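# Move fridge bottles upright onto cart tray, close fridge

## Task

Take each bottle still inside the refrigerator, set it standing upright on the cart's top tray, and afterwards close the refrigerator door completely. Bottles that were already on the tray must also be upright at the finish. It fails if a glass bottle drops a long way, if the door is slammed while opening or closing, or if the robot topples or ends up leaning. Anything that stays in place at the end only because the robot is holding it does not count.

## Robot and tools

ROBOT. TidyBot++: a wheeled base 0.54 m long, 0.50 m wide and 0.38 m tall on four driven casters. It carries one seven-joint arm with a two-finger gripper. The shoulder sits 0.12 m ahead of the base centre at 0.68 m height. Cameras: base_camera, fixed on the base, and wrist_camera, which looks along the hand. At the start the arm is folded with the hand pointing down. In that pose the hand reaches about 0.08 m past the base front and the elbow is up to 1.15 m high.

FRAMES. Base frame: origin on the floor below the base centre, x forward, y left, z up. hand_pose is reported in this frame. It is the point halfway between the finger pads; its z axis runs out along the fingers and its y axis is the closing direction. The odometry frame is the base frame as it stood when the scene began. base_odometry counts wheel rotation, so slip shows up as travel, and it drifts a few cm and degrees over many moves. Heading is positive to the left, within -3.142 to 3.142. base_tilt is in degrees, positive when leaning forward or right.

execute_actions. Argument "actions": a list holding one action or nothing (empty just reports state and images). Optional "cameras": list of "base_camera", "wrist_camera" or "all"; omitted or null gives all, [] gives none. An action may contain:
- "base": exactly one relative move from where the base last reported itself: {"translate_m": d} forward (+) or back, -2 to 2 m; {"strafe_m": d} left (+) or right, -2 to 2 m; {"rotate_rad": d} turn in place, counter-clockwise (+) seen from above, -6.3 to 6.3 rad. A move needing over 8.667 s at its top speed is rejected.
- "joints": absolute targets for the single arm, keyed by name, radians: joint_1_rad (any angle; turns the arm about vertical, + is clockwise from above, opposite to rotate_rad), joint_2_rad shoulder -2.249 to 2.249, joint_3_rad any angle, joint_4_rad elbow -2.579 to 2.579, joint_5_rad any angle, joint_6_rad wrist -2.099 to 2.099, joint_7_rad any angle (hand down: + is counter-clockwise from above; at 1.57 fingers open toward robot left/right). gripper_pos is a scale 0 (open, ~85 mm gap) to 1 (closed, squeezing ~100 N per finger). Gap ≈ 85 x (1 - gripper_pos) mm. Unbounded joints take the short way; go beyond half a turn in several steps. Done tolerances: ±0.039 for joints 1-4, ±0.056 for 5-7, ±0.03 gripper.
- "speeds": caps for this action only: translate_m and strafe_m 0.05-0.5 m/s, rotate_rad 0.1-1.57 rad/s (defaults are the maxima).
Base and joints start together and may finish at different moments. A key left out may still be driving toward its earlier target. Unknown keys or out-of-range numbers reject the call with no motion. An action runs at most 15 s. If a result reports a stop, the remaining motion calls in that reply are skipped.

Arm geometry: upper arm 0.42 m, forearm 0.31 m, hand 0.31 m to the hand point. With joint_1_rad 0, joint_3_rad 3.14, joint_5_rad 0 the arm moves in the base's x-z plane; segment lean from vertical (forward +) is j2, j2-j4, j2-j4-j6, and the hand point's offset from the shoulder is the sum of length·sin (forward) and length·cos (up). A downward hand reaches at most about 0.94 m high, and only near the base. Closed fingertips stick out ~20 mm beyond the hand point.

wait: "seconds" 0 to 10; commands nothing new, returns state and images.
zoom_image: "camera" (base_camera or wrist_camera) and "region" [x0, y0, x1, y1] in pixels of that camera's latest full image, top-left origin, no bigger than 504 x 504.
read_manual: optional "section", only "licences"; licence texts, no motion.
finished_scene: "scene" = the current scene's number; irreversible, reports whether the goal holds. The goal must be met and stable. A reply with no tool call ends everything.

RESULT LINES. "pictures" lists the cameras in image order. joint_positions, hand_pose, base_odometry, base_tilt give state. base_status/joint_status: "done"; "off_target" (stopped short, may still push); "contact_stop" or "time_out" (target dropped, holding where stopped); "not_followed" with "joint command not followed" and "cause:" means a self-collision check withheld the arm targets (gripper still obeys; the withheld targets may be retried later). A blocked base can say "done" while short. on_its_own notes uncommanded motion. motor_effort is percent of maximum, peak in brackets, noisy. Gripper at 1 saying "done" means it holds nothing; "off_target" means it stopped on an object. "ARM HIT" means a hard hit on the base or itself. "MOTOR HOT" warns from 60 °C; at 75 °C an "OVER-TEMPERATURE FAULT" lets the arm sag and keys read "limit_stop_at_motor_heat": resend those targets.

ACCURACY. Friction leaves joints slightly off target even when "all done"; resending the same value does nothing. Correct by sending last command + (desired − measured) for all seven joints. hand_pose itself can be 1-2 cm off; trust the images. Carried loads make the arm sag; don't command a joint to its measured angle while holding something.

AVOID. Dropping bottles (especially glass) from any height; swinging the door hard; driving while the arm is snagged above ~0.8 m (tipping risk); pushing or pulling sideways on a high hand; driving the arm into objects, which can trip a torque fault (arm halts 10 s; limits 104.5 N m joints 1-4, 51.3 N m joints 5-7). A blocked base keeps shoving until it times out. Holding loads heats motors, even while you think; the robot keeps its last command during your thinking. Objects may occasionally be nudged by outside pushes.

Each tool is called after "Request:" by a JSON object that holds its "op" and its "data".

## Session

Request:
{"op": "execute_actions", "data": {"actions": []}}

Scene clock: 0.00 s.
base_odometry: x=+0.000 y=+0.000 heading=+0.000 (m, m, rad; odometry frame)
base_tilt: forward=+0.3 right=+0.3 (deg)
base_status: not commanded
joint_positions: joint_1_rad=-0.021 joint_2_rad=-0.367 joint_3_rad=+3.148 joint_4_rad=-2.537 joint_5_rad=+0.007 joint_6_rad=-0.911 joint_7_rad=+1.590 gripper_pos=+0.000
joint_status: not commanded
motor_effort: joint_1_rad=+0 joint_2_rad=-2 joint_3_rad=+0 joint_4_rad=+18 joint_5_rad=-1 joint_6_rad=+2 joint_7_rad=+1 (%)
hand_pose: x=+0.2467 y=+0.0017 z=+0.5866 quat_wxyz=(+0.002, +0.999, +0.019, +0.030) (m; base frame)
pictures: base_camera, wrist_camera
Images, in order (width x height): base_camera 644x364, wrist_camera 644x476.

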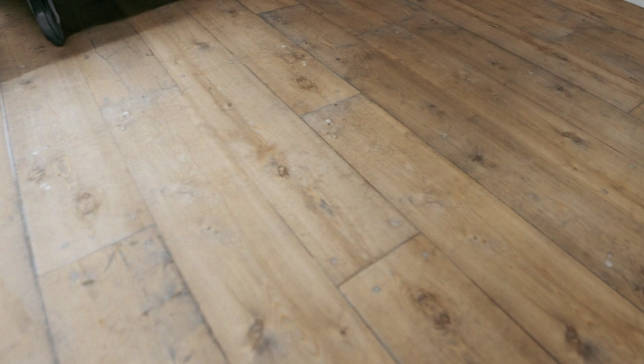

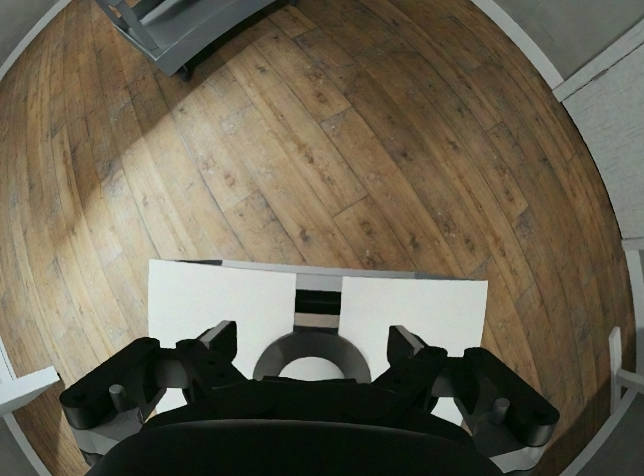

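Request:
{"op": "execute_actions", "data": {"actions": [{"base":{"rotate_rad":0.6},"joints":{"joint_6_rad":0.5}}], "cameras": ["wrist_camera"]}}

Request:
{"op": "execute_actions", "data": {"actions": [{"base":{"rotate_rad":1.57}}]}}

Scene clock: 3.93 s.
base_odometry: x=+0.000 y=+0.000 heading=+0.599 (m, m, rad; odometry frame)
base_tilt: forward=+0.3 right=+0.4 (deg)
base_status: done
joint_positions: joint_1_rad=-0.021 joint_2_rad=-0.367 joint_3_rad=+3.148 joint_4_rad=-2.537 joint_5_rad=+0.007 joint_6_rad=+0.476 joint_7_rad=+1.590 gripper_pos=+0.000
joint_status: all done
motor_effort: joint_1_rad=+0(1) joint_2_rad=-6(7) joint_3_rad=+0(1) joint_4_rad=+20(20) joint_5_rad=-1(1) joint_6_rad=+9(10) joint_7_rad=+0(0) (%)
hand_pose: x=+0.5366 y=+0.0081 z=+0.8592 quat_wxyz=(+0.001, +0.749, +0.015, +0.662) (m; base frame)
pictures: wrist_camera
Images, in order (width x height): wrist_camera 644x476.

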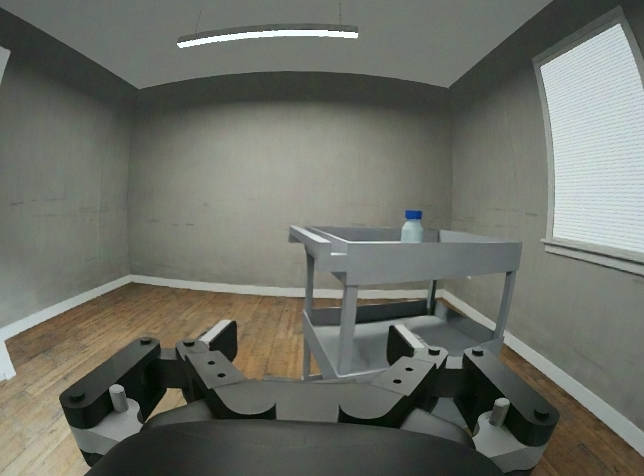

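Scene clock: 6.27 s.
base_odometry: x=+0.000 y=+0.000 heading=+2.168 (m, m, rad; odometry frame)
base_tilt: forward=+0.3 right=+0.4 (deg)
base_status: done
joint_positions: joint_1_rad=-0.021 joint_2_rad=-0.367 joint_3_rad=+3.148 joint_4_rad=-2.537 joint_5_rad=+0.007 joint_6_rad=+0.476 joint_7_rad=+1.590 gripper_pos=+0.000
joint_status: not commanded
motor_effort: joint_1_rad=-1(1) joint_2_rad=-7(7) joint_3_rad=+0(1) joint_4_rad=+20(20) joint_5_rad=-1(0) joint_6_rad=+9(10) joint_7_rad=+1(0) (%)
hand_pose: x=+0.5366 y=+0.0083 z=+0.8592 quat_wxyz=(+0.001, +0.749, +0.016, +0.662) (m; base frame)
pictures: base_camera, wrist_camera
Images, in order (width x height): base_camera 644x364, wrist_camera 644x476.

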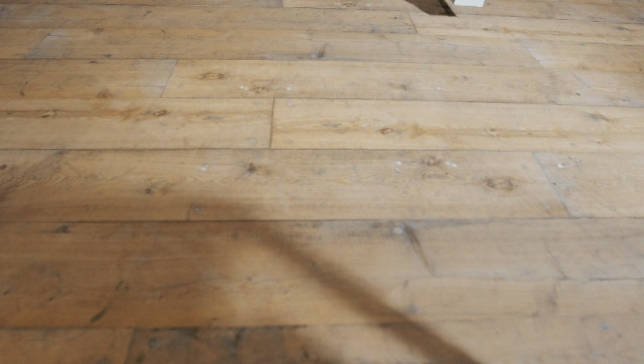

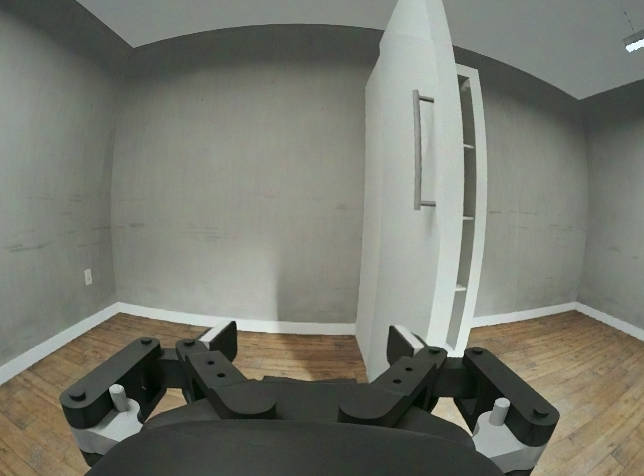

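Request:
{"op": "execute_actions", "data": {"actions": [{"base":{"strafe_m":-0.62},"joints":{"joint_2_rad":-0.2,"joint_4_rad":-1.9,"joint_6_rad":0.0}}]}}

Scene clock: 13.70 s.
base_odometry: x=+0.512 y=+0.350 heading=+2.169 (m, m, rad; odometry frame)
base_tilt: forward=+0.3 right=+0.4 (deg)
base_status: done
joint_positions: joint_1_rad=-0.021 joint_2_rad=-0.220 joint_3_rad=+3.148 joint_4_rad=-1.916 joint_5_rad=+0.007 joint_6_rad=+0.048 joint_7_rad=+1.590 gripper_pos=+0.000
joint_status: all done
motor_effort: joint_1_rad=+0(1) joint_2_rad=-15(15) joint_3_rad=+0(2) joint_4_rad=+23(24) joint_5_rad=-1(1) joint_6_rad=+9(9) joint_7_rad=+1(1) (%)
hand_pose: x=+0.6493 y=+0.0088 z=+1.0293 quat_wxyz=(+0.003, +0.734, +0.015, +0.679) (m; base frame)
pictures: base_camera, wrist_camera
Images, in order (width x height): base_camera 644x364, wrist_camera 644x476.

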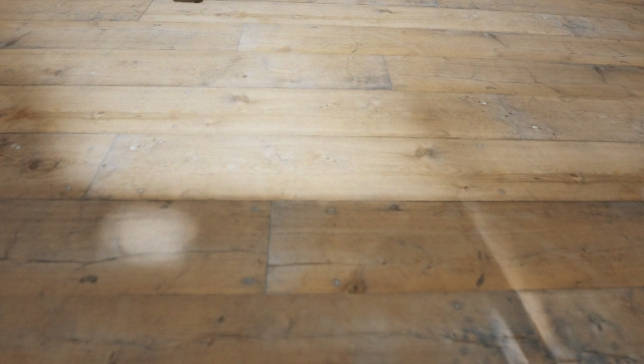

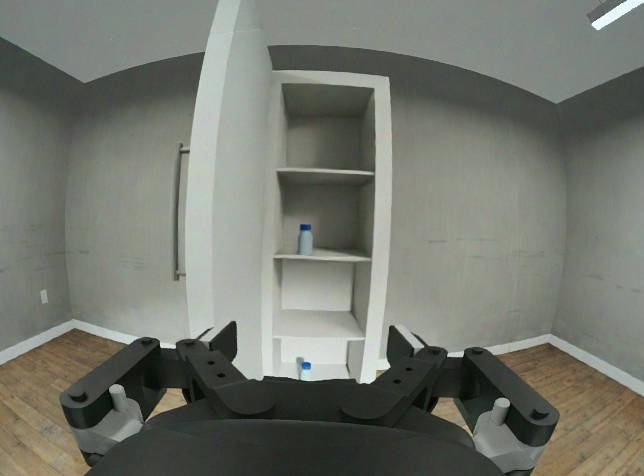

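Request:
{"op": "execute_actions", "data": {"actions": [{"base":{"strafe_m":-0.08},"joints":{"joint_2_rad":0.3,"joint_4_rad":-1.0,"joint_6_rad":-0.72,"joint_1_rad":-0.1}}], "cameras": []}}

Request:
{"op": "execute_actions", "data": {"actions": [{"base":{"translate_m":0.6}}]}}

Scene clock: 23.23 s.
base_odometry: x=+0.578 y=+0.395 heading=+2.170 (m, m, rad; odometry frame)
base_tilt: forward=+0.3 right=+0.4 (deg)
base_status: done
joint_positions: joint_1_rad=-0.088 joint_2_rad=+0.286 joint_3_rad=+3.150 joint_4_rad=-1.019 joint_5_rad=+0.007 joint_6_rad=-0.673 joint_7_rad=+1.590 gripper_pos=+0.000
joint_status: all done
motor_effort: joint_1_rad=-1(1) joint_2_rad=-33(33) joint_3_rad=+0(3) joint_4_rad=+22(24) joint_5_rad=+0(0) joint_6_rad=+8(10) joint_7_rad=+0(1) (%)
hand_pose: x=+0.8245 y=+0.0568 z=+1.0451 quat_wxyz=(-0.012, +0.834, +0.043, +0.550) (m; base frame)
pictures: none
No camera images: the call's "cameras" was empty. Leave "cameras" out to get every camera's image.

Scene clock: 25.83 s.
base_odometry: x=+0.240 y=+0.891 heading=+2.170 (m, m, rad; odometry frame)
base_tilt: forward=+0.3 right=+0.3 (deg)
base_status: done
joint_positions: joint_1_rad=-0.091 joint_2_rad=+0.295 joint_3_rad=+3.151 joint_4_rad=-1.016 joint_5_rad=+0.007 joint_6_rad=-0.676 joint_7_rad=+1.590 gripper_pos=+0.000
joint_status: not commanded
motor_effort: joint_1_rad=-1(2) joint_2_rad=-33(36) joint_3_rad=-1(2) joint_4_rad=+22(23) joint_5_rad=-1(0) joint_6_rad=+9(9) joint_7_rad=+0(1) (%)
hand_pose: x=+0.8275 y=+0.0597 z=+1.0391 quat_wxyz=(-0.013, +0.837, +0.045, +0.546) (m; base frame)
pictures: base_camera, wrist_camera
Images, in order (width x height): base_camera 644x364, wrist_camera 644x476.

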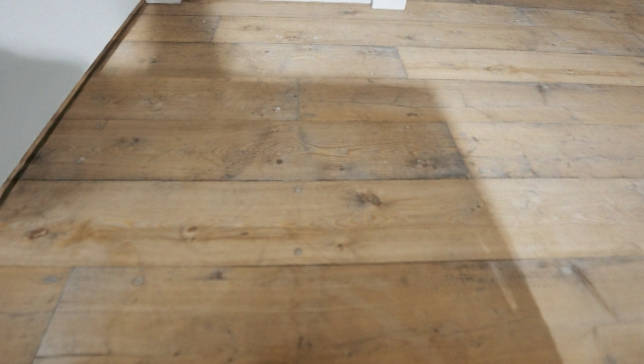

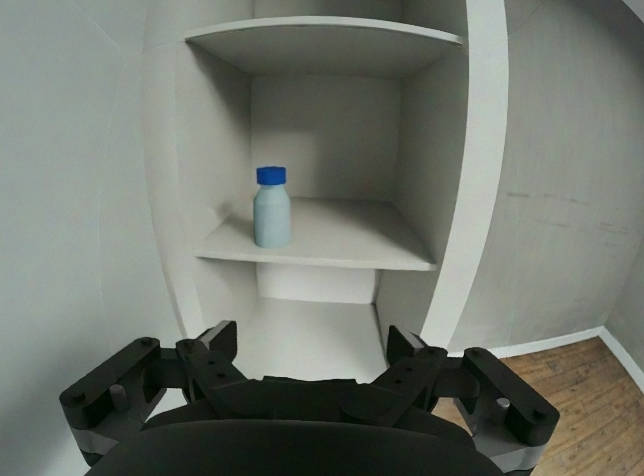

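Request:
{"op": "execute_actions", "data": {"actions": [{"base":{"strafe_m":0.08},"speeds":{"strafe_m":0.15}}], "cameras": []}}

Request:
{"op": "execute_actions", "data": {"actions": [{"base":{"translate_m":0.2},"speeds":{"translate_m":0.2}}]}}

Scene clock: 31.33 s.
base_odometry: x=+0.174 y=+0.846 heading=+2.170 (m, m, rad; odometry frame)
base_tilt: forward=+0.3 right=+0.3 (deg)
base_status: done
joint_positions: joint_1_rad=-0.100 joint_2_rad=+0.295 joint_3_rad=+3.151 joint_4_rad=-1.016 joint_5_rad=+0.007 joint_6_rad=-0.676 joint_7_rad=+1.590 gripper_pos=+0.000
joint_status: not commanded
motor_effort: joint_1_rad=+0(5) joint_2_rad=-33(34) joint_3_rad=+0(3) joint_4_rad=+22(22) joint_5_rad=+0(2) joint_6_rad=+9(9) joint_7_rad=+1(0) (%)
hand_pose: x=+0.8270 y=+0.0653 z=+1.0391 quat_wxyz=(-0.015, +0.837, +0.048, +0.545) (m; base frame)
pictures: none
No camera images: the call's "cameras" was empty. Leave "cameras" out to get every camera's image.

Scene clock: 33.13 s.
base_odometry: x=+0.061 y=+1.011 heading=+2.171 (m, m, rad; odometry frame)
base_tilt: forward=+0.3 right=+0.3 (deg)
base_status: done
joint_positions: joint_1_rad=-0.100 joint_2_rad=+0.298 joint_3_rad=+3.151 joint_4_rad=-1.015 joint_5_rad=+0.007 joint_6_rad=-0.677 joint_7_rad=+1.590 gripper_pos=+0.000
joint_status: not commanded
motor_effort: joint_1_rad=+0(1) joint_2_rad=-34(36) joint_3_rad=+0(1) joint_4_rad=+22(23) joint_5_rad=-1(1) joint_6_rad=+8(9) joint_7_rad=+0(1) (%)
hand_pose: x=+0.8277 y=+0.0654 z=+1.0378 quat_wxyz=(-0.015, +0.837, +0.048, +0.544) (m; base frame)
pictures: base_camera, wrist_camera
Images, in order (width x height): base_camera 644x364, wrist_camera 644x476.

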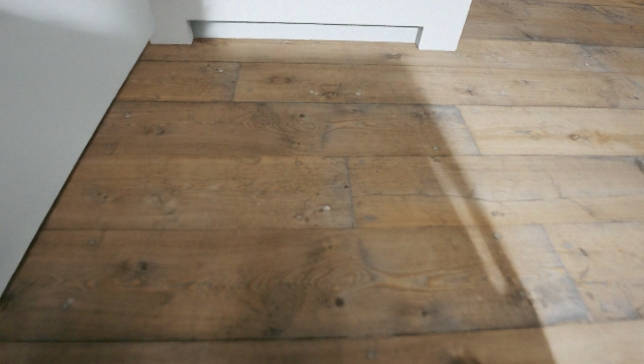

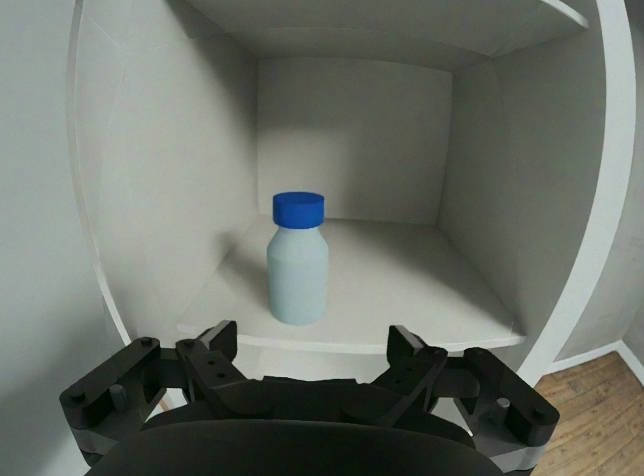

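Request:
{"op": "execute_actions", "data": {"actions": [{"base":{"translate_m":0.09},"joints":{"joint_1_rad":-0.16,"joint_2_rad":0.27},"speeds":{"translate_m":0.12}}]}}

Scene clock: 38.33 s.
base_odometry: x=+0.010 y=+1.085 heading=+2.171 (m, m, rad; odometry frame)
base_tilt: forward=+0.3 right=+0.3 (deg)
base_status: done
joint_positions: joint_1_rad=-0.158 joint_2_rad=+0.281 joint_3_rad=+3.149 joint_4_rad=-1.015 joint_5_rad=+0.007 joint_6_rad=-0.678 joint_7_rad=+1.590 gripper_pos=+0.000
joint_status: all done
motor_effort: joint_1_rad=+0(3) joint_2_rad=-33(36) joint_3_rad=-1(2) joint_4_rad=+22(23) joint_5_rad=-1(0) joint_6_rad=+8(8) joint_7_rad=+1(1) (%)
hand_pose: x=+0.8166 y=+0.1071 z=+1.0495 quat_wxyz=(-0.032, +0.831, +0.073, +0.551) (m; base frame)
pictures: base_camera, wrist_camera
Images, in order (width x height): base_camera 644x364, wrist_camera 644x476.

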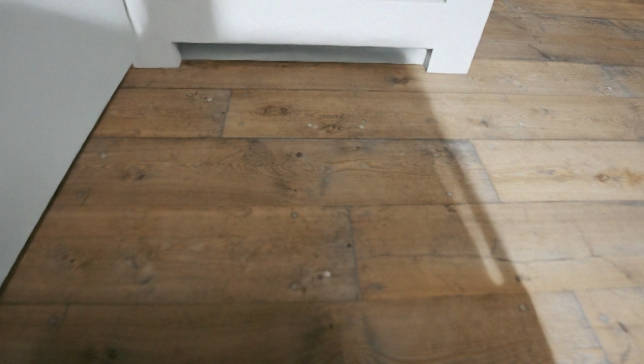

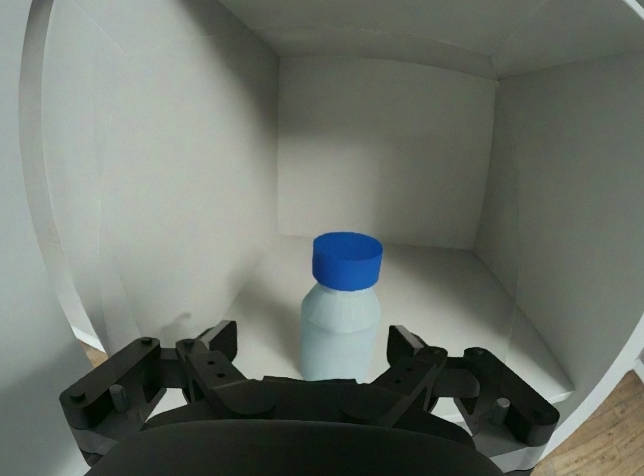

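Request:
{"op": "execute_actions", "data": {"actions": [{"base":{"strafe_m":-0.036},"speeds":{"strafe_m":0.08}}], "cameras": []}}

Request:
{"op": "execute_actions", "data": {"actions": [{"base":{"translate_m":0.07},"speeds":{"translate_m":0.08}}], "cameras": ["wrist_camera"]}}

Scene clock: 44.73 s.
base_odometry: x=+0.039 y=+1.105 heading=+2.172 (m, m, rad; odometry frame)
base_tilt: forward=+0.3 right=+0.3 (deg)
base_status: done
joint_positions: joint_1_rad=-0.159 joint_2_rad=+0.281 joint_3_rad=+3.149 joint_4_rad=-1.015 joint_5_rad=+0.007 joint_6_rad=-0.678 joint_7_rad=+1.590 gripper_pos=+0.000
joint_status: not commanded
motor_effort: joint_1_rad=-1(3) joint_2_rad=-32(34) joint_3_rad=+0(2) joint_4_rad=+22(22) joint_5_rad=-1(0) joint_6_rad=+8(9) joint_7_rad=+1(1) (%)
hand_pose: x=+0.8164 y=+0.1078 z=+1.0496 quat_wxyz=(-0.032, +0.831, +0.073, +0.551) (m; base frame)
pictures: none
No camera images: the call's "cameras" was empty. Leave "cameras" out to get every camera's image.

Scene clock: 46.17 s.
base_odometry: x=+0.000 y=+1.163 heading=+2.171 (m, m, rad; odometry frame)
base_tilt: forward=+0.3 right=+0.3 (deg)
base_status: done
joint_positions: joint_1_rad=-0.159 joint_2_rad=+0.276 joint_3_rad=+3.149 joint_4_rad=-1.014 joint_5_rad=+0.007 joint_6_rad=-0.678 joint_7_rad=+1.590 gripper_pos=+0.000
joint_status: not commanded
motor_effort: joint_1_rad=+1(2) joint_2_rad=-32(36) joint_3_rad=+1(1) joint_4_rad=+22(24) joint_5_rad=+0(0) joint_6_rad=+9(9) joint_7_rad=+1(0) (%)
hand_pose: x=+0.8146 y=+0.1077 z=+1.0529 quat_wxyz=(-0.033, +0.830, +0.073, +0.552) (m; base frame)
pictures: wrist_camera
Images, in order (width x height): wrist_camera 644x476.

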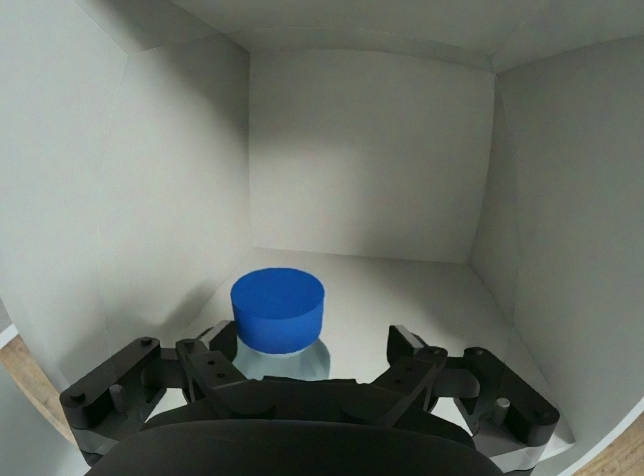

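Request:
{"op": "execute_actions", "data": {"actions": [{"base":{"strafe_m":0.022},"speeds":{"strafe_m":0.05}}], "cameras": ["wrist_camera"]}}

Request:
{"op": "execute_actions", "data": {"actions": [{"base":{"translate_m":0.025},"joints":{"joint_2_rad":0.305},"speeds":{"translate_m":0.05}}], "cameras": ["wrist_camera"]}}

Scene clock: 50.07 s.
base_odometry: x=-0.019 y=+1.151 heading=+2.171 (m, m, rad; odometry frame)
base_tilt: forward=+0.3 right=+0.3 (deg)
base_status: done
joint_positions: joint_1_rad=-0.159 joint_2_rad=+0.276 joint_3_rad=+3.149 joint_4_rad=-1.014 joint_5_rad=+0.007 joint_6_rad=-0.678 joint_7_rad=+1.590 gripper_pos=+0.000
joint_status: not commanded
motor_effort: joint_1_rad=-1(4) joint_2_rad=-33(34) joint_3_rad=-1(3) joint_4_rad=+22(22) joint_5_rad=+0(0) joint_6_rad=+8(9) joint_7_rad=+1(1) (%)
hand_pose: x=+0.8146 y=+0.1076 z=+1.0529 quat_wxyz=(-0.033, +0.830, +0.073, +0.552) (m; base frame)
pictures: wrist_camera
Images, in order (width x height): wrist_camera 644x476.

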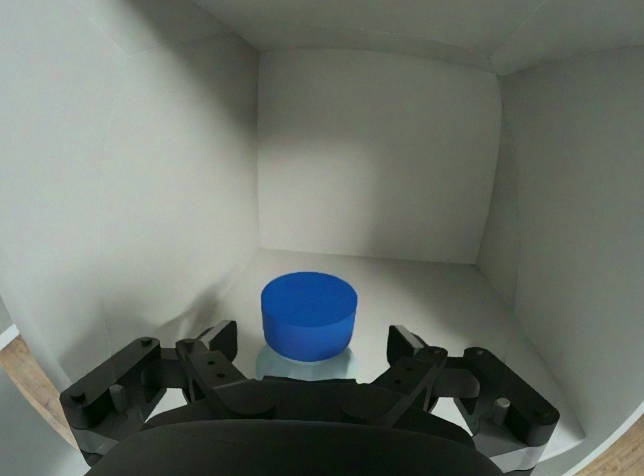

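Scene clock: 51.07 s.
base_odometry: x=-0.033 y=+1.172 heading=+2.171 (m, m, rad; odometry frame)
base_tilt: forward=+0.3 right=+0.3 (deg)
base_status: done
joint_positions: joint_1_rad=-0.159 joint_2_rad=+0.296 joint_3_rad=+3.149 joint_4_rad=-1.013 joint_5_rad=+0.007 joint_6_rad=-0.679 joint_7_rad=+1.590 gripper_pos=+0.000
joint_status: all done
motor_effort: joint_1_rad=+0(2) joint_2_rad=-33(36) joint_3_rad=+0(2) joint_4_rad=+22(23) joint_5_rad=-1(1) joint_6_rad=+9(10) joint_7_rad=+1(1) (%)
hand_pose: x=+0.8219 y=+0.1088 z=+1.0392 quat_wxyz=(-0.032, +0.835, +0.074, +0.544) (m; base frame)
pictures: wrist_camera
Images, in order (width x height): wrist_camera 644x476.

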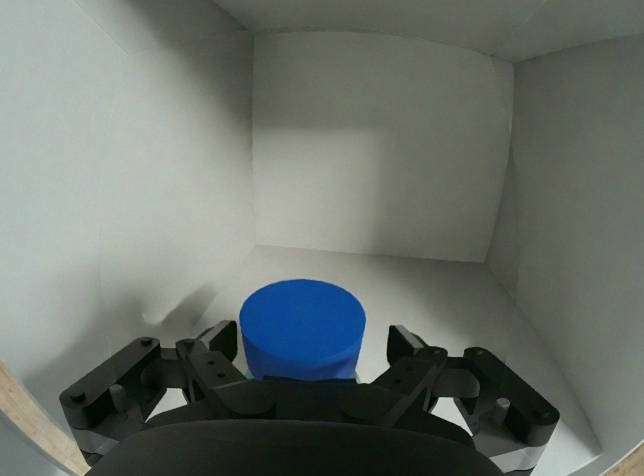

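Request:
{"op": "execute_actions", "data": {"actions": [{"joints":{"gripper_pos":1}}], "cameras": ["wrist_camera"]}}

Request:
{"op": "execute_actions", "data": {"actions": [{"joints":{"joint_2_rad":0.2}}], "cameras": []}}

Request:
{"op": "execute_actions", "data": {"actions": [{"base":{"translate_m":-0.68},"speeds":{"translate_m":0.3}}], "cameras": ["wrist_camera"]}}

Request:
{"op": "execute_actions", "data": {"actions": [{"base":{"rotate_rad":-1.57},"joints":{"joint_1_rad":0},"speeds":{"rotate_rad":0.7}}], "cameras": []}}

Request:
{"op": "execute_actions", "data": {"actions": [{"base":{"translate_m":-0.25}}], "cameras": []}}

Request:
{"op": "execute_actions", "data": {"actions": [{"base":{"strafe_m":-0.5}}]}}

Scene clock: 64.60 s.
base_odometry: x=-0.033 y=+1.172 heading=+2.171 (m, m, rad; odometry frame)
base_tilt: forward=+0.3 right=+0.3 (deg)
base_status: not commanded
joint_positions: joint_1_rad=-0.160 joint_2_rad=+0.297 joint_3_rad=+3.149 joint_4_rad=-1.012 joint_5_rad=+0.007 joint_6_rad=-0.679 joint_7_rad=+1.590 gripper_pos=+0.430
joint_status: gripper_pos off_target (ended at +0.430, target +1.000)
motor_effort: joint_1_rad=+0(2) joint_2_rad=-33(34) joint_3_rad=-1(1) joint_4_rad=+22(23) joint_5_rad=-1(0) joint_6_rad=+9(9) joint_7_rad=+0(0) (%)
hand_pose: x=+0.8219 y=+0.1093 z=+1.0395 quat_wxyz=(-0.032, +0.835, +0.074, +0.545) (m; base frame)
pictures: wrist_camera
Images, in order (width x height): wrist_camera 644x476.

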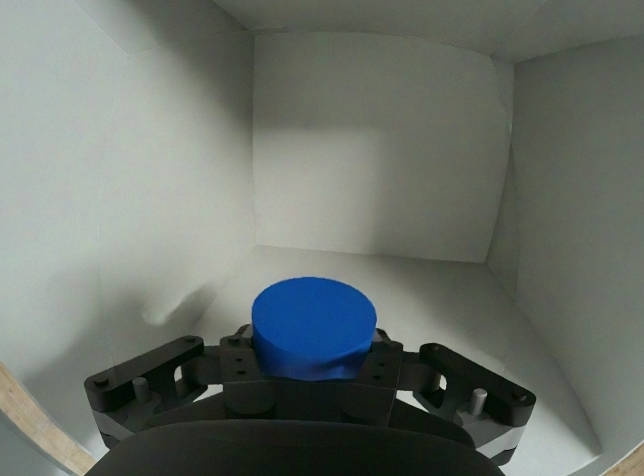

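Scene clock: 65.73 s.
base_odometry: x=-0.033 y=+1.172 heading=+2.171 (m, m, rad; odometry frame)
base_tilt: forward=+0.4 right=+0.3 (deg)
base_status: not commanded
joint_positions: joint_1_rad=-0.160 joint_2_rad=+0.239 joint_3_rad=+3.149 joint_4_rad=-1.019 joint_5_rad=+0.007 joint_6_rad=-0.699 joint_7_rad=+1.590 gripper_pos=+0.430
joint_status: all done
motor_effort: joint_1_rad=+0(0) joint_2_rad=-36(40) joint_3_rad=+0(1) joint_4_rad=+26(27) joint_5_rad=-1(1) joint_6_rad=+12(13) joint_7_rad=+1(0) (%)
hand_pose: x=+0.7979 y=+0.1054 z=+1.0703 quat_wxyz=(-0.033, +0.826, +0.073, +0.557) (m; base frame)
pictures: none
No camera images: the call's "cameras" was empty. Leave "cameras" out to get every camera's image.

Scene clock: 69.03 s.
base_odometry: x=+0.351 y=+0.611 heading=+2.171 (m, m, rad; odometry frame)
base_tilt: forward=+0.3 right=+0.3 (deg)
base_status: done
joint_positions: joint_1_rad=-0.160 joint_2_rad=+0.231 joint_3_rad=+3.149 joint_4_rad=-1.019 joint_5_rad=+0.007 joint_6_rad=-0.702 joint_7_rad=+1.590 gripper_pos=+0.430
joint_status: not commanded
motor_effort: joint_1_rad=-1(4) joint_2_rad=-35(42) joint_3_rad=-1(3) joint_4_rad=+26(27) joint_5_rad=+0(2) joint_6_rad=+13(13) joint_7_rad=+0(1) (%)
hand_pose: x=+0.7945 y=+0.1046 z=+1.0751 quat_wxyz=(-0.033, +0.825, +0.073, +0.560) (m; base frame)
pictures: wrist_camera
Images, in order (width x height): wrist_camera 644x476.

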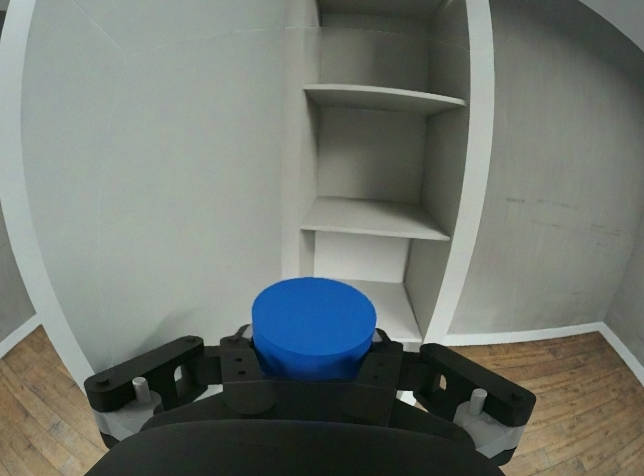

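Scene clock: 72.27 s.
base_odometry: x=+0.351 y=+0.611 heading=+0.603 (m, m, rad; odometry frame)
base_tilt: forward=+0.4 right=+0.3 (deg)
base_status: done
joint_positions: joint_1_rad=+0.003 joint_2_rad=+0.231 joint_3_rad=+3.154 joint_4_rad=-1.019 joint_5_rad=+0.007 joint_6_rad=-0.702 joint_7_rad=+1.590 gripper_pos=+0.430
joint_status: all done
motor_effort: joint_1_rad=+0(5) joint_2_rad=-36(38) joint_3_rad=+0(4) joint_4_rad=+26(27) joint_5_rad=-1(2) joint_6_rad=+12(13) joint_7_rad=+1(1) (%)
hand_pose: x=+0.8026 y=-0.0093 z=+1.0751 quat_wxyz=(+0.014, +0.828, +0.003, +0.561) (m; base frame)
pictures: none
No camera images: the call's "cameras" was empty. Leave "cameras" out to get every camera's image.

Scene clock: 74.07 s.
base_odometry: x=+0.145 y=+0.469 heading=+0.602 (m, m, rad; odometry frame)
base_tilt: forward=+0.3 right=+0.3 (deg)
base_status: done
joint_positions: joint_1_rad=+0.003 joint_2_rad=+0.223 joint_3_rad=+3.154 joint_4_rad=-1.019 joint_5_rad=+0.007 joint_6_rad=-0.703 joint_7_rad=+1.590 gripper_pos=+0.430
joint_status: not commanded
motor_effort: joint_1_rad=-1(1) joint_2_rad=-35(40) joint_3_rad=-1(1) joint_4_rad=+26(27) joint_5_rad=-1(2) joint_6_rad=+12(14) joint_7_rad=+1(1) (%)
hand_pose: x=+0.7993 y=-0.0093 z=+1.0802 quat_wxyz=(+0.014, +0.826, +0.003, +0.563) (m; base frame)
pictures: none
No camera images: the call's "cameras" was empty. Leave "cameras" out to get every camera's image.

Scene clock: 76.57 s.
base_odometry: x=+0.428 y=+0.057 heading=+0.601 (m, m, rad; odometry frame)
base_tilt: forward=+0.3 right=+0.3 (deg)
base_status: done
joint_positions: joint_1_rad=+0.006 joint_2_rad=+0.223 joint_3_rad=+3.153 joint_4_rad=-1.019 joint_5_rad=+0.007 joint_6_rad=-0.703 joint_7_rad=+1.590 gripper_pos=+0.430
joint_status: not commanded
motor_effort: joint_1_rad=+0(3) joint_2_rad=-35(36) joint_3_rad=+0(3) joint_4_rad=+26(26) joint_5_rad=+0(1) joint_6_rad=+12(12) joint_7_rad=+0(1) (%)
hand_pose: x=+0.7992 y=-0.0108 z=+1.0801 quat_wxyz=(+0.015, +0.826, +0.003, +0.563) (m; base frame)
pictures: base_camera, wrist_camera
Images, in order (width x height): base_camera 644x364, wrist_camera 644x476.

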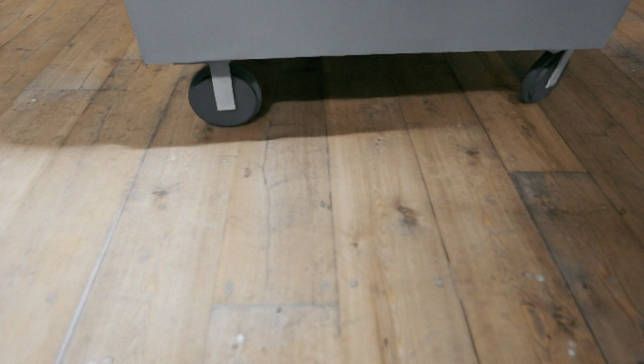

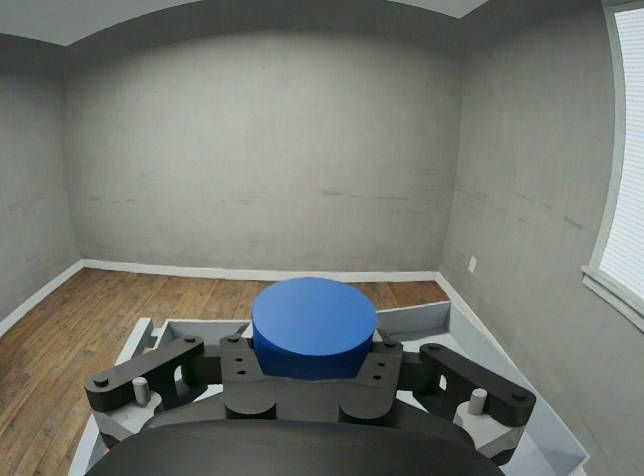

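Request:
{"op": "execute_actions", "data": {"actions": [{"base":{"strafe_m":0.08},"joints":{"joint_2_rad":0.25,"joint_4_rad":-1.17,"joint_6_rad":-0.5},"speeds":{"strafe_m":0.15}}]}}

Scene clock: 80.50 s.
base_odometry: x=+0.383 y=+0.123 heading=+0.601 (m, m, rad; odometry frame)
base_tilt: forward=+0.3 right=+0.3 (deg)
base_status: done
joint_positions: joint_1_rad=-0.001 joint_2_rad=+0.278 joint_3_rad=+3.152 joint_4_rad=-1.183 joint_5_rad=+0.007 joint_6_rad=-0.571 joint_7_rad=+1.590 gripper_pos=+0.430
joint_status: joint_6_rad off_target (ended at -0.571, target -0.500); the others done
motor_effort: joint_1_rad=+0(4) joint_2_rad=-38(41) joint_3_rad=+0(4) joint_4_rad=+26(29) joint_5_rad=+0(2) joint_6_rad=+12(12) joint_7_rad=+1(0) (%)
hand_pose: x=+0.8258 y=-0.0055 z=+0.9822 quat_wxyz=(+0.012, +0.850, +0.007, +0.527) (m; base frame)
pictures: base_camera, wrist_camera
Images, in order (width x height): base_camera 644x364, wrist_camera 644x476.

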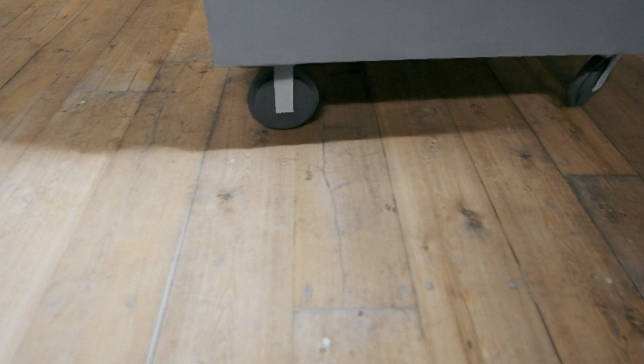

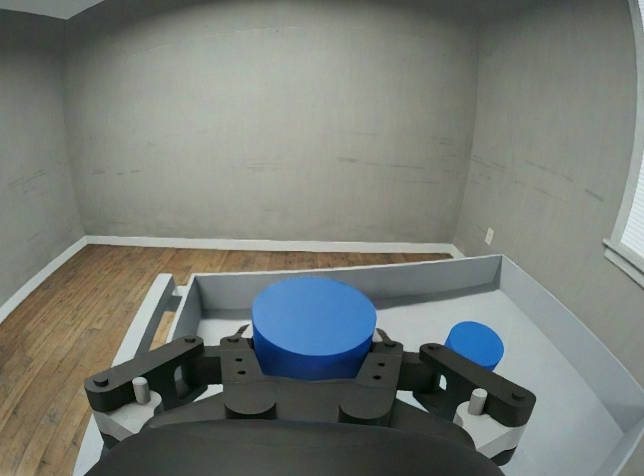

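Request:
{"op": "execute_actions", "data": {"actions": [{"joints":{"joint_4_rad":-1.41,"joint_6_rad":-0.22}}], "cameras": ["wrist_camera"]}}

Request:
{"op": "execute_actions", "data": {"actions": [{"joints":{"joint_4_rad":-1.48,"joint_6_rad":-0.15}}], "cameras": ["wrist_camera"]}}

Scene clock: 88.03 s.
base_odometry: x=+0.383 y=+0.123 heading=+0.601 (m, m, rad; odometry frame)
base_tilt: forward=+0.4 right=+0.3 (deg)
base_status: not commanded
joint_positions: joint_1_rad=-0.001 joint_2_rad=+0.278 joint_3_rad=+3.152 joint_4_rad=-1.422 joint_5_rad=+0.007 joint_6_rad=-0.291 joint_7_rad=+1.590 gripper_pos=+0.430
joint_status: joint_6_rad off_target (ended at -0.291, target -0.220); the others done
motor_effort: joint_1_rad=+0(0) joint_2_rad=-39(40) joint_3_rad=-1(1) joint_4_rad=+27(29) joint_5_rad=-1(0) joint_6_rad=+12(14) joint_7_rad=+1(1) (%)
hand_pose: x=+0.8306 y=-0.0052 z=+0.9187 quat_wxyz=(+0.012, +0.839, +0.007, +0.544) (m; base frame)
pictures: wrist_camera
Images, in order (width x height): wrist_camera 644x476.

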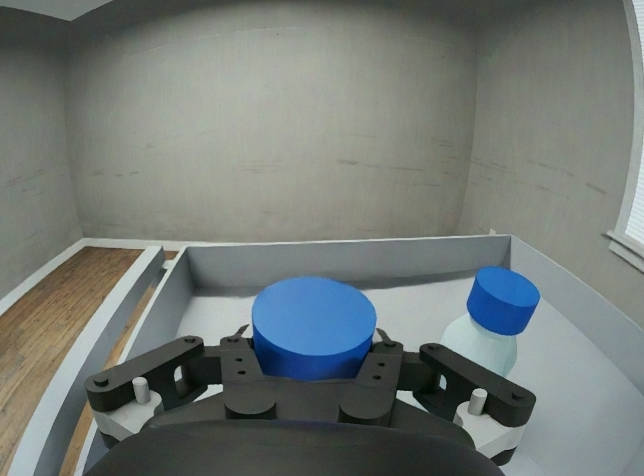

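Scene clock: 89.03 s.
base_odometry: x=+0.383 y=+0.123 heading=+0.601 (m, m, rad; odometry frame)
base_tilt: forward=+0.3 right=+0.4 (deg)
base_status: not commanded
joint_positions: joint_1_rad=-0.001 joint_2_rad=+0.278 joint_3_rad=+3.152 joint_4_rad=-1.484 joint_5_rad=+0.007 joint_6_rad=-0.213 joint_7_rad=+1.590 gripper_pos=+0.430
joint_status: joint_6_rad off_target (ended at -0.213, target -0.150); the others done
motor_effort: joint_1_rad=+0(2) joint_2_rad=-37(40) joint_3_rad=+0(1) joint_4_rad=+25(27) joint_5_rad=+0(1) joint_6_rad=+11(13) joint_7_rad=+0(1) (%)
hand_pose: x=+0.8295 y=-0.0050 z=+0.9045 quat_wxyz=(+0.012, +0.835, +0.008, +0.551) (m; base frame)
pictures: wrist_camera
Images, in order (width x height): wrist_camera 644x476.

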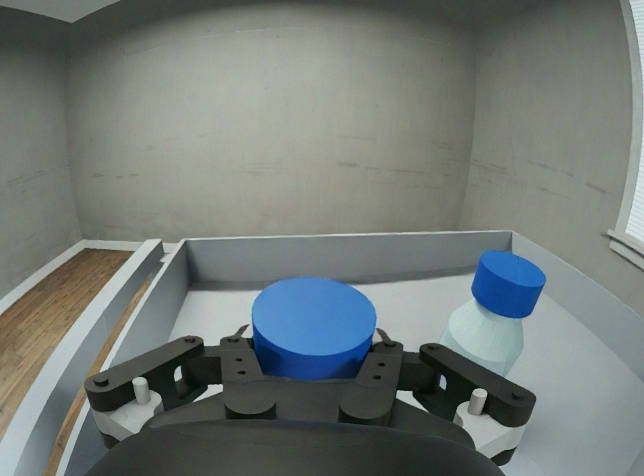

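Request:
{"op": "execute_actions", "data": {"actions": [{"joints":{"joint_4_rad":-1.52,"joint_6_rad":-0.11}}], "cameras": []}}

Scene clock: 92.37 s.
base_odometry: x=+0.383 y=+0.123 heading=+0.601 (m, m, rad; odometry frame)
base_tilt: forward=+0.3 right=+0.3 (deg)
base_status: not commanded
joint_positions: joint_1_rad=-0.001 joint_2_rad=+0.273 joint_3_rad=+3.152 joint_4_rad=-1.512 joint_5_rad=+0.007 joint_6_rad=-0.167 joint_7_rad=+1.590 gripper_pos=+0.430
joint_status: joint_6_rad off_target (ended at -0.167, target -0.110); the others done
motor_effort: joint_1_rad=+0(0) joint_2_rad=-34(36) joint_3_rad=-1(1) joint_4_rad=+24(26) joint_5_rad=-1(1) joint_6_rad=+11(12) joint_7_rad=+1(0) (%)
hand_pose: x=+0.8286 y=-0.0049 z=+0.9046 quat_wxyz=(+0.012, +0.828, +0.008, +0.560) (m; base frame)
pictures: none
No camera images: the call's "cameras" was empty. Leave "cameras" out to get every camera's image.

Request:
{"op": "execute_actions", "data": {"actions": [{"joints":{"gripper_pos":0.2,"joint_6_rad":-0.17,"joint_4_rad":-1.51,"joint_2_rad":0.27}}], "cameras": []}}

Request:
{"op": "execute_actions", "data": {"actions": [{"base":{"translate_m":-0.07},"speeds":{"translate_m":0.1}}], "cameras": ["wrist_camera"]}}

Request:
{"op": "execute_actions", "data": {"actions": [{"joints":{"joint_4_rad":-1.0,"joint_6_rad":-0.72,"gripper_pos":0}}], "cameras": ["wrist_camera"]}}

Request:
{"op": "execute_actions", "data": {"actions": [{"base":{"strafe_m":0.3}}], "cameras": []}}

Request:
{"op": "execute_actions", "data": {"actions": [{"base":{"translate_m":0.33}}], "cameras": ["base_camera"]}}

Request:
{"op": "execute_actions", "data": {"actions": [{"base":{"rotate_rad":1.57},"joints":{"joint_2_rad":0.6,"joint_4_rad":-2.0,"joint_6_rad":0.4}}]}}

Scene clock: 104.17 s.
base_odometry: x=+0.383 y=+0.123 heading=+0.601 (m, m, rad; odometry frame)
base_tilt: forward=+0.3 right=+0.3 (deg)
base_status: not commanded
joint_positions: joint_1_rad=-0.001 joint_2_rad=+0.273 joint_3_rad=+3.152 joint_4_rad=-1.512 joint_5_rad=+0.007 joint_6_rad=-0.167 joint_7_rad=+1.590 gripper_pos=+0.200
joint_status: all done
motor_effort: joint_1_rad=+0(1) joint_2_rad=-33(35) joint_3_rad=-1(1) joint_4_rad=+22(24) joint_5_rad=+0(1) joint_6_rad=+9(10) joint_7_rad=+1(0) (%)
hand_pose: x=+0.8286 y=-0.0049 z=+0.9045 quat_wxyz=(+0.012, +0.828, +0.008, +0.560) (m; base frame)
pictures: none
No camera images: the call's "cameras" was empty. Leave "cameras" out to get every camera's image.

Scene clock: 105.43 s.
base_odometry: x=+0.325 y=+0.083 heading=+0.601 (m, m, rad; odometry frame)
base_tilt: forward=+0.3 right=+0.4 (deg)
base_status: done
joint_positions: joint_1_rad=-0.001 joint_2_rad=+0.272 joint_3_rad=+3.152 joint_4_rad=-1.512 joint_5_rad=+0.007 joint_6_rad=-0.167 joint_7_rad=+1.590 gripper_pos=+0.200
joint_status: not commanded
motor_effort: joint_1_rad=+0(1) joint_2_rad=-32(38) joint_3_rad=+0(1) joint_4_rad=+22(23) joint_5_rad=+0(1) joint_6_rad=+9(9) joint_7_rad=+1(1) (%)
hand_pose: x=+0.8285 y=-0.0049 z=+0.9049 quat_wxyz=(+0.012, +0.828, +0.008, +0.561) (m; base frame)
pictures: wrist_camera
Images, in order (width x height): wrist_camera 644x476.

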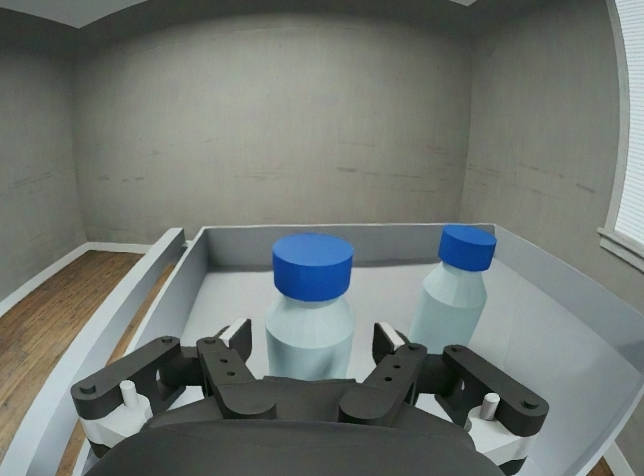

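Scene clock: 107.13 s.
base_odometry: x=+0.325 y=+0.083 heading=+0.601 (m, m, rad; odometry frame)
base_tilt: forward=+0.3 right=+0.3 (deg)
base_status: not commanded
joint_positions: joint_1_rad=-0.001 joint_2_rad=+0.272 joint_3_rad=+3.152 joint_4_rad=-1.016 joint_5_rad=+0.007 joint_6_rad=-0.673 joint_7_rad=+1.590 gripper_pos=+0.000
joint_status: all done
motor_effort: joint_1_rad=+0(0) joint_2_rad=-32(34) joint_3_rad=+0(1) joint_4_rad=+21(24) joint_5_rad=-1(1) joint_6_rad=+8(9) joint_7_rad=+1(0) (%)
hand_pose: x=+0.8220 y=-0.0055 z=+1.0564 quat_wxyz=(+0.013, +0.831, +0.006, +0.557) (m; base frame)
pictures: wrist_camera
Images, in order (width x height): wrist_camera 644x476.

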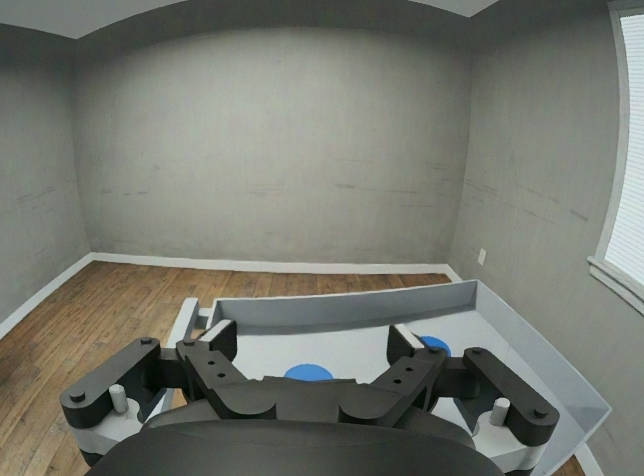

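Scene clock: 109.07 s.
base_odometry: x=+0.155 y=+0.330 heading=+0.601 (m, m, rad; odometry frame)
base_tilt: forward=+0.3 right=+0.3 (deg)
base_status: done
joint_positions: joint_1_rad=-0.005 joint_2_rad=+0.272 joint_3_rad=+3.149 joint_4_rad=-1.016 joint_5_rad=+0.007 joint_6_rad=-0.674 joint_7_rad=+1.590 gripper_pos=+0.000
joint_status: not commanded
motor_effort: joint_1_rad=+0(3) joint_2_rad=-32(34) joint_3_rad=+0(3) joint_4_rad=+22(22) joint_5_rad=+0(2) joint_6_rad=+9(9) joint_7_rad=+0(1) (%)
hand_pose: x=+0.8219 y=-0.0009 z=+1.0563 quat_wxyz=(+0.010, +0.831, +0.009, +0.556) (m; base frame)
pictures: none
No camera images: the call's "cameras" was empty. Leave "cameras" out to get every camera's image.

Scene clock: 111.07 s.
base_odometry: x=+0.427 y=+0.517 heading=+0.602 (m, m, rad; odometry frame)
base_tilt: forward=+0.3 right=+0.3 (deg)
base_status: done
joint_positions: joint_1_rad=-0.005 joint_2_rad=+0.277 joint_3_rad=+3.149 joint_4_rad=-1.015 joint_5_rad=+0.007 joint_6_rad=-0.676 joint_7_rad=+1.590 gripper_pos=+0.000
joint_status: not commanded
motor_effort: joint_1_rad=+0(1) joint_2_rad=-33(37) joint_3_rad=+0(1) joint_4_rad=+22(22) joint_5_rad=-1(1) joint_6_rad=+9(9) joint_7_rad=+0(1) (%)
hand_pose: x=+0.8233 y=-0.0009 z=+1.0530 quat_wxyz=(+0.010, +0.832, +0.009, +0.554) (m; base frame)
pictures: base_camera
Images, in order (width x height): base_camera 644x364.

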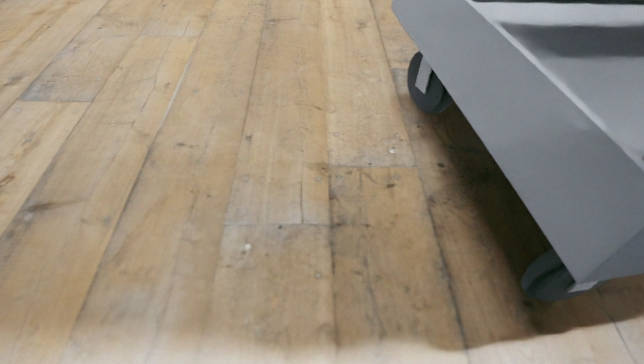

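Scene clock: 113.67 s.
base_odometry: x=+0.427 y=+0.517 heading=+2.171 (m, m, rad; odometry frame)
base_tilt: forward=+0.2 right=+0.3 (deg)
base_status: done
joint_positions: joint_1_rad=-0.007 joint_2_rad=+0.580 joint_3_rad=+3.139 joint_4_rad=-1.983 joint_5_rad=+0.007 joint_6_rad=+0.353 joint_7_rad=+1.590 gripper_pos=+0.000
joint_status: all done
motor_effort: joint_1_rad=+0(6) joint_2_rad=-35(43) joint_3_rad=-1(3) joint_4_rad=+14(22) joint_5_rad=+0(2) joint_6_rad=+8(9) joint_7_rad=+0(0) (%)
hand_pose: x=+0.7710 y=+0.0078 z=+0.5845 quat_wxyz=(+0.002, +0.894, +0.016, +0.449) (m; base frame)
pictures: base_camera, wrist_camera
Images, in order (width x height): base_camera 644x364, wrist_camera 644x476.

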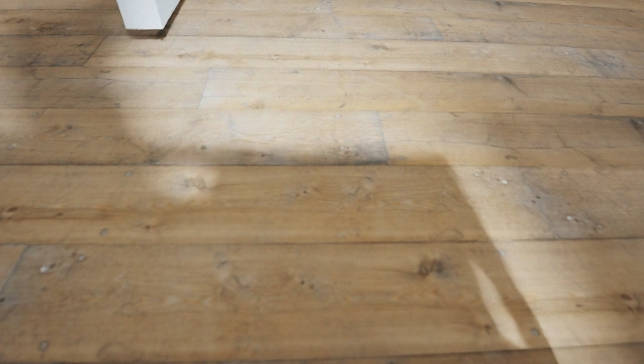

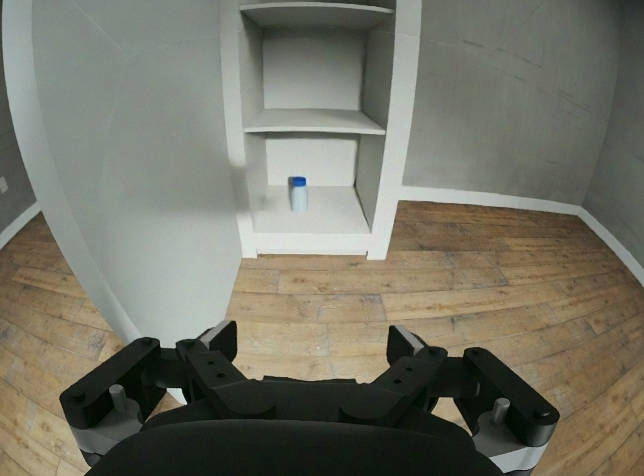

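Request:
{"op": "execute_actions", "data": {"actions": [{"base":{"translate_m":0.25},"joints":{"joint_2_rad":1.66,"joint_4_rad":-0.7,"joint_6_rad":0.4,"joint_1_rad":-0.05}}]}}

Scene clock: 120.60 s.
base_odometry: x=+0.286 y=+0.724 heading=+2.172 (m, m, rad; odometry frame)
base_tilt: forward=+0.4 right=+0.3 (deg)
base_status: done
joint_positions: joint_1_rad=-0.037 joint_2_rad=+1.648 joint_3_rad=+3.139 joint_4_rad=-0.720 joint_5_rad=+0.007 joint_6_rad=+0.356 joint_7_rad=+1.590 gripper_pos=+0.000
joint_status: all done
motor_effort: joint_1_rad=+0(3) joint_2_rad=-56(57) joint_3_rad=-1(2) joint_4_rad=+17(18) joint_5_rad=+0(1) joint_6_rad=+8(9) joint_7_rad=+1(1) (%)
hand_pose: x=+1.0387 y=+0.0369 z=+0.2913 quat_wxyz=(-0.005, +0.844, +0.027, +0.535) (m; base frame)
pictures: base_camera, wrist_camera
Images, in order (width x height): base_camera 644x364, wrist_camera 644x476.

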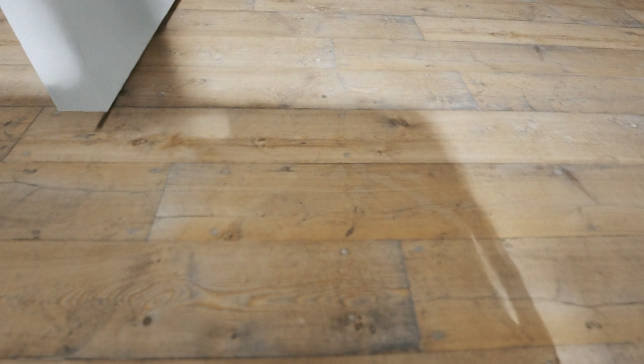

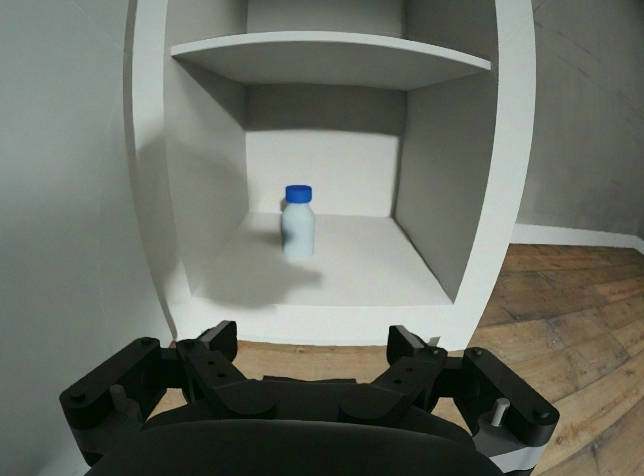

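Request:
{"op": "execute_actions", "data": {"actions": [{"base":{"strafe_m":0.035},"speeds":{"strafe_m":0.08}}], "cameras": []}}

Request:
{"op": "execute_actions", "data": {"actions": [{"base":{"translate_m":0.25},"speeds":{"translate_m":0.2}}]}}

Scene clock: 125.80 s.
base_odometry: x=+0.257 y=+0.704 heading=+2.172 (m, m, rad; odometry frame)
base_tilt: forward=+0.3 right=+0.4 (deg)
base_status: done
joint_positions: joint_1_rad=-0.051 joint_2_rad=+1.648 joint_3_rad=+3.140 joint_4_rad=-0.720 joint_5_rad=+0.007 joint_6_rad=+0.356 joint_7_rad=+1.590 gripper_pos=+0.000
joint_status: not commanded
motor_effort: joint_1_rad=+0(5) joint_2_rad=-56(56) joint_3_rad=-1(2) joint_4_rad=+17(17) joint_5_rad=-2(0) joint_6_rad=+9(9) joint_7_rad=+1(0) (%)
hand_pose: x=+1.0383 y=+0.0497 z=+0.2915 quat_wxyz=(-0.008, +0.844, +0.033, +0.535) (m; base frame)
pictures: none
No camera images: the call's "cameras" was empty. Leave "cameras" out to get every camera's image.

Scene clock: 127.83 s.
base_odometry: x=+0.115 y=+0.910 heading=+2.173 (m, m, rad; odometry frame)
base_tilt: forward=+0.3 right=+0.3 (deg)
base_status: done
joint_positions: joint_1_rad=-0.051 joint_2_rad=+1.650 joint_3_rad=+3.140 joint_4_rad=-0.715 joint_5_rad=+0.007 joint_6_rad=+0.356 joint_7_rad=+1.590 gripper_pos=+0.000
joint_status: not commanded
motor_effort: joint_1_rad=+0(2) joint_2_rad=-55(58) joint_3_rad=-1(2) joint_4_rad=+17(19) joint_5_rad=-1(1) joint_6_rad=+9(9) joint_7_rad=+1(0) (%)
hand_pose: x=+1.0396 y=+0.0498 z=+0.2926 quat_wxyz=(-0.009, +0.843, +0.033, +0.537) (m; base frame)
pictures: base_camera, wrist_camera
Images, in order (width x height): base_camera 644x364, wrist_camera 644x476.

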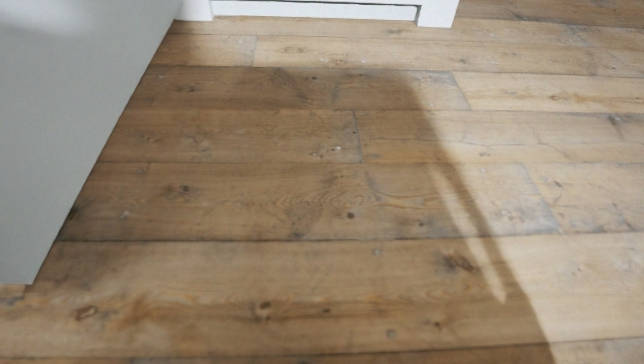

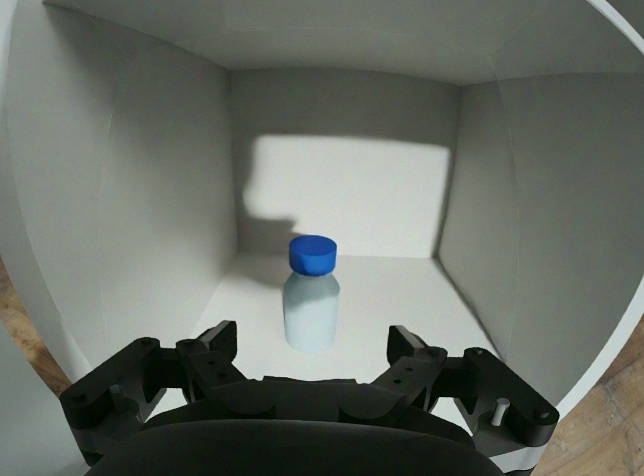

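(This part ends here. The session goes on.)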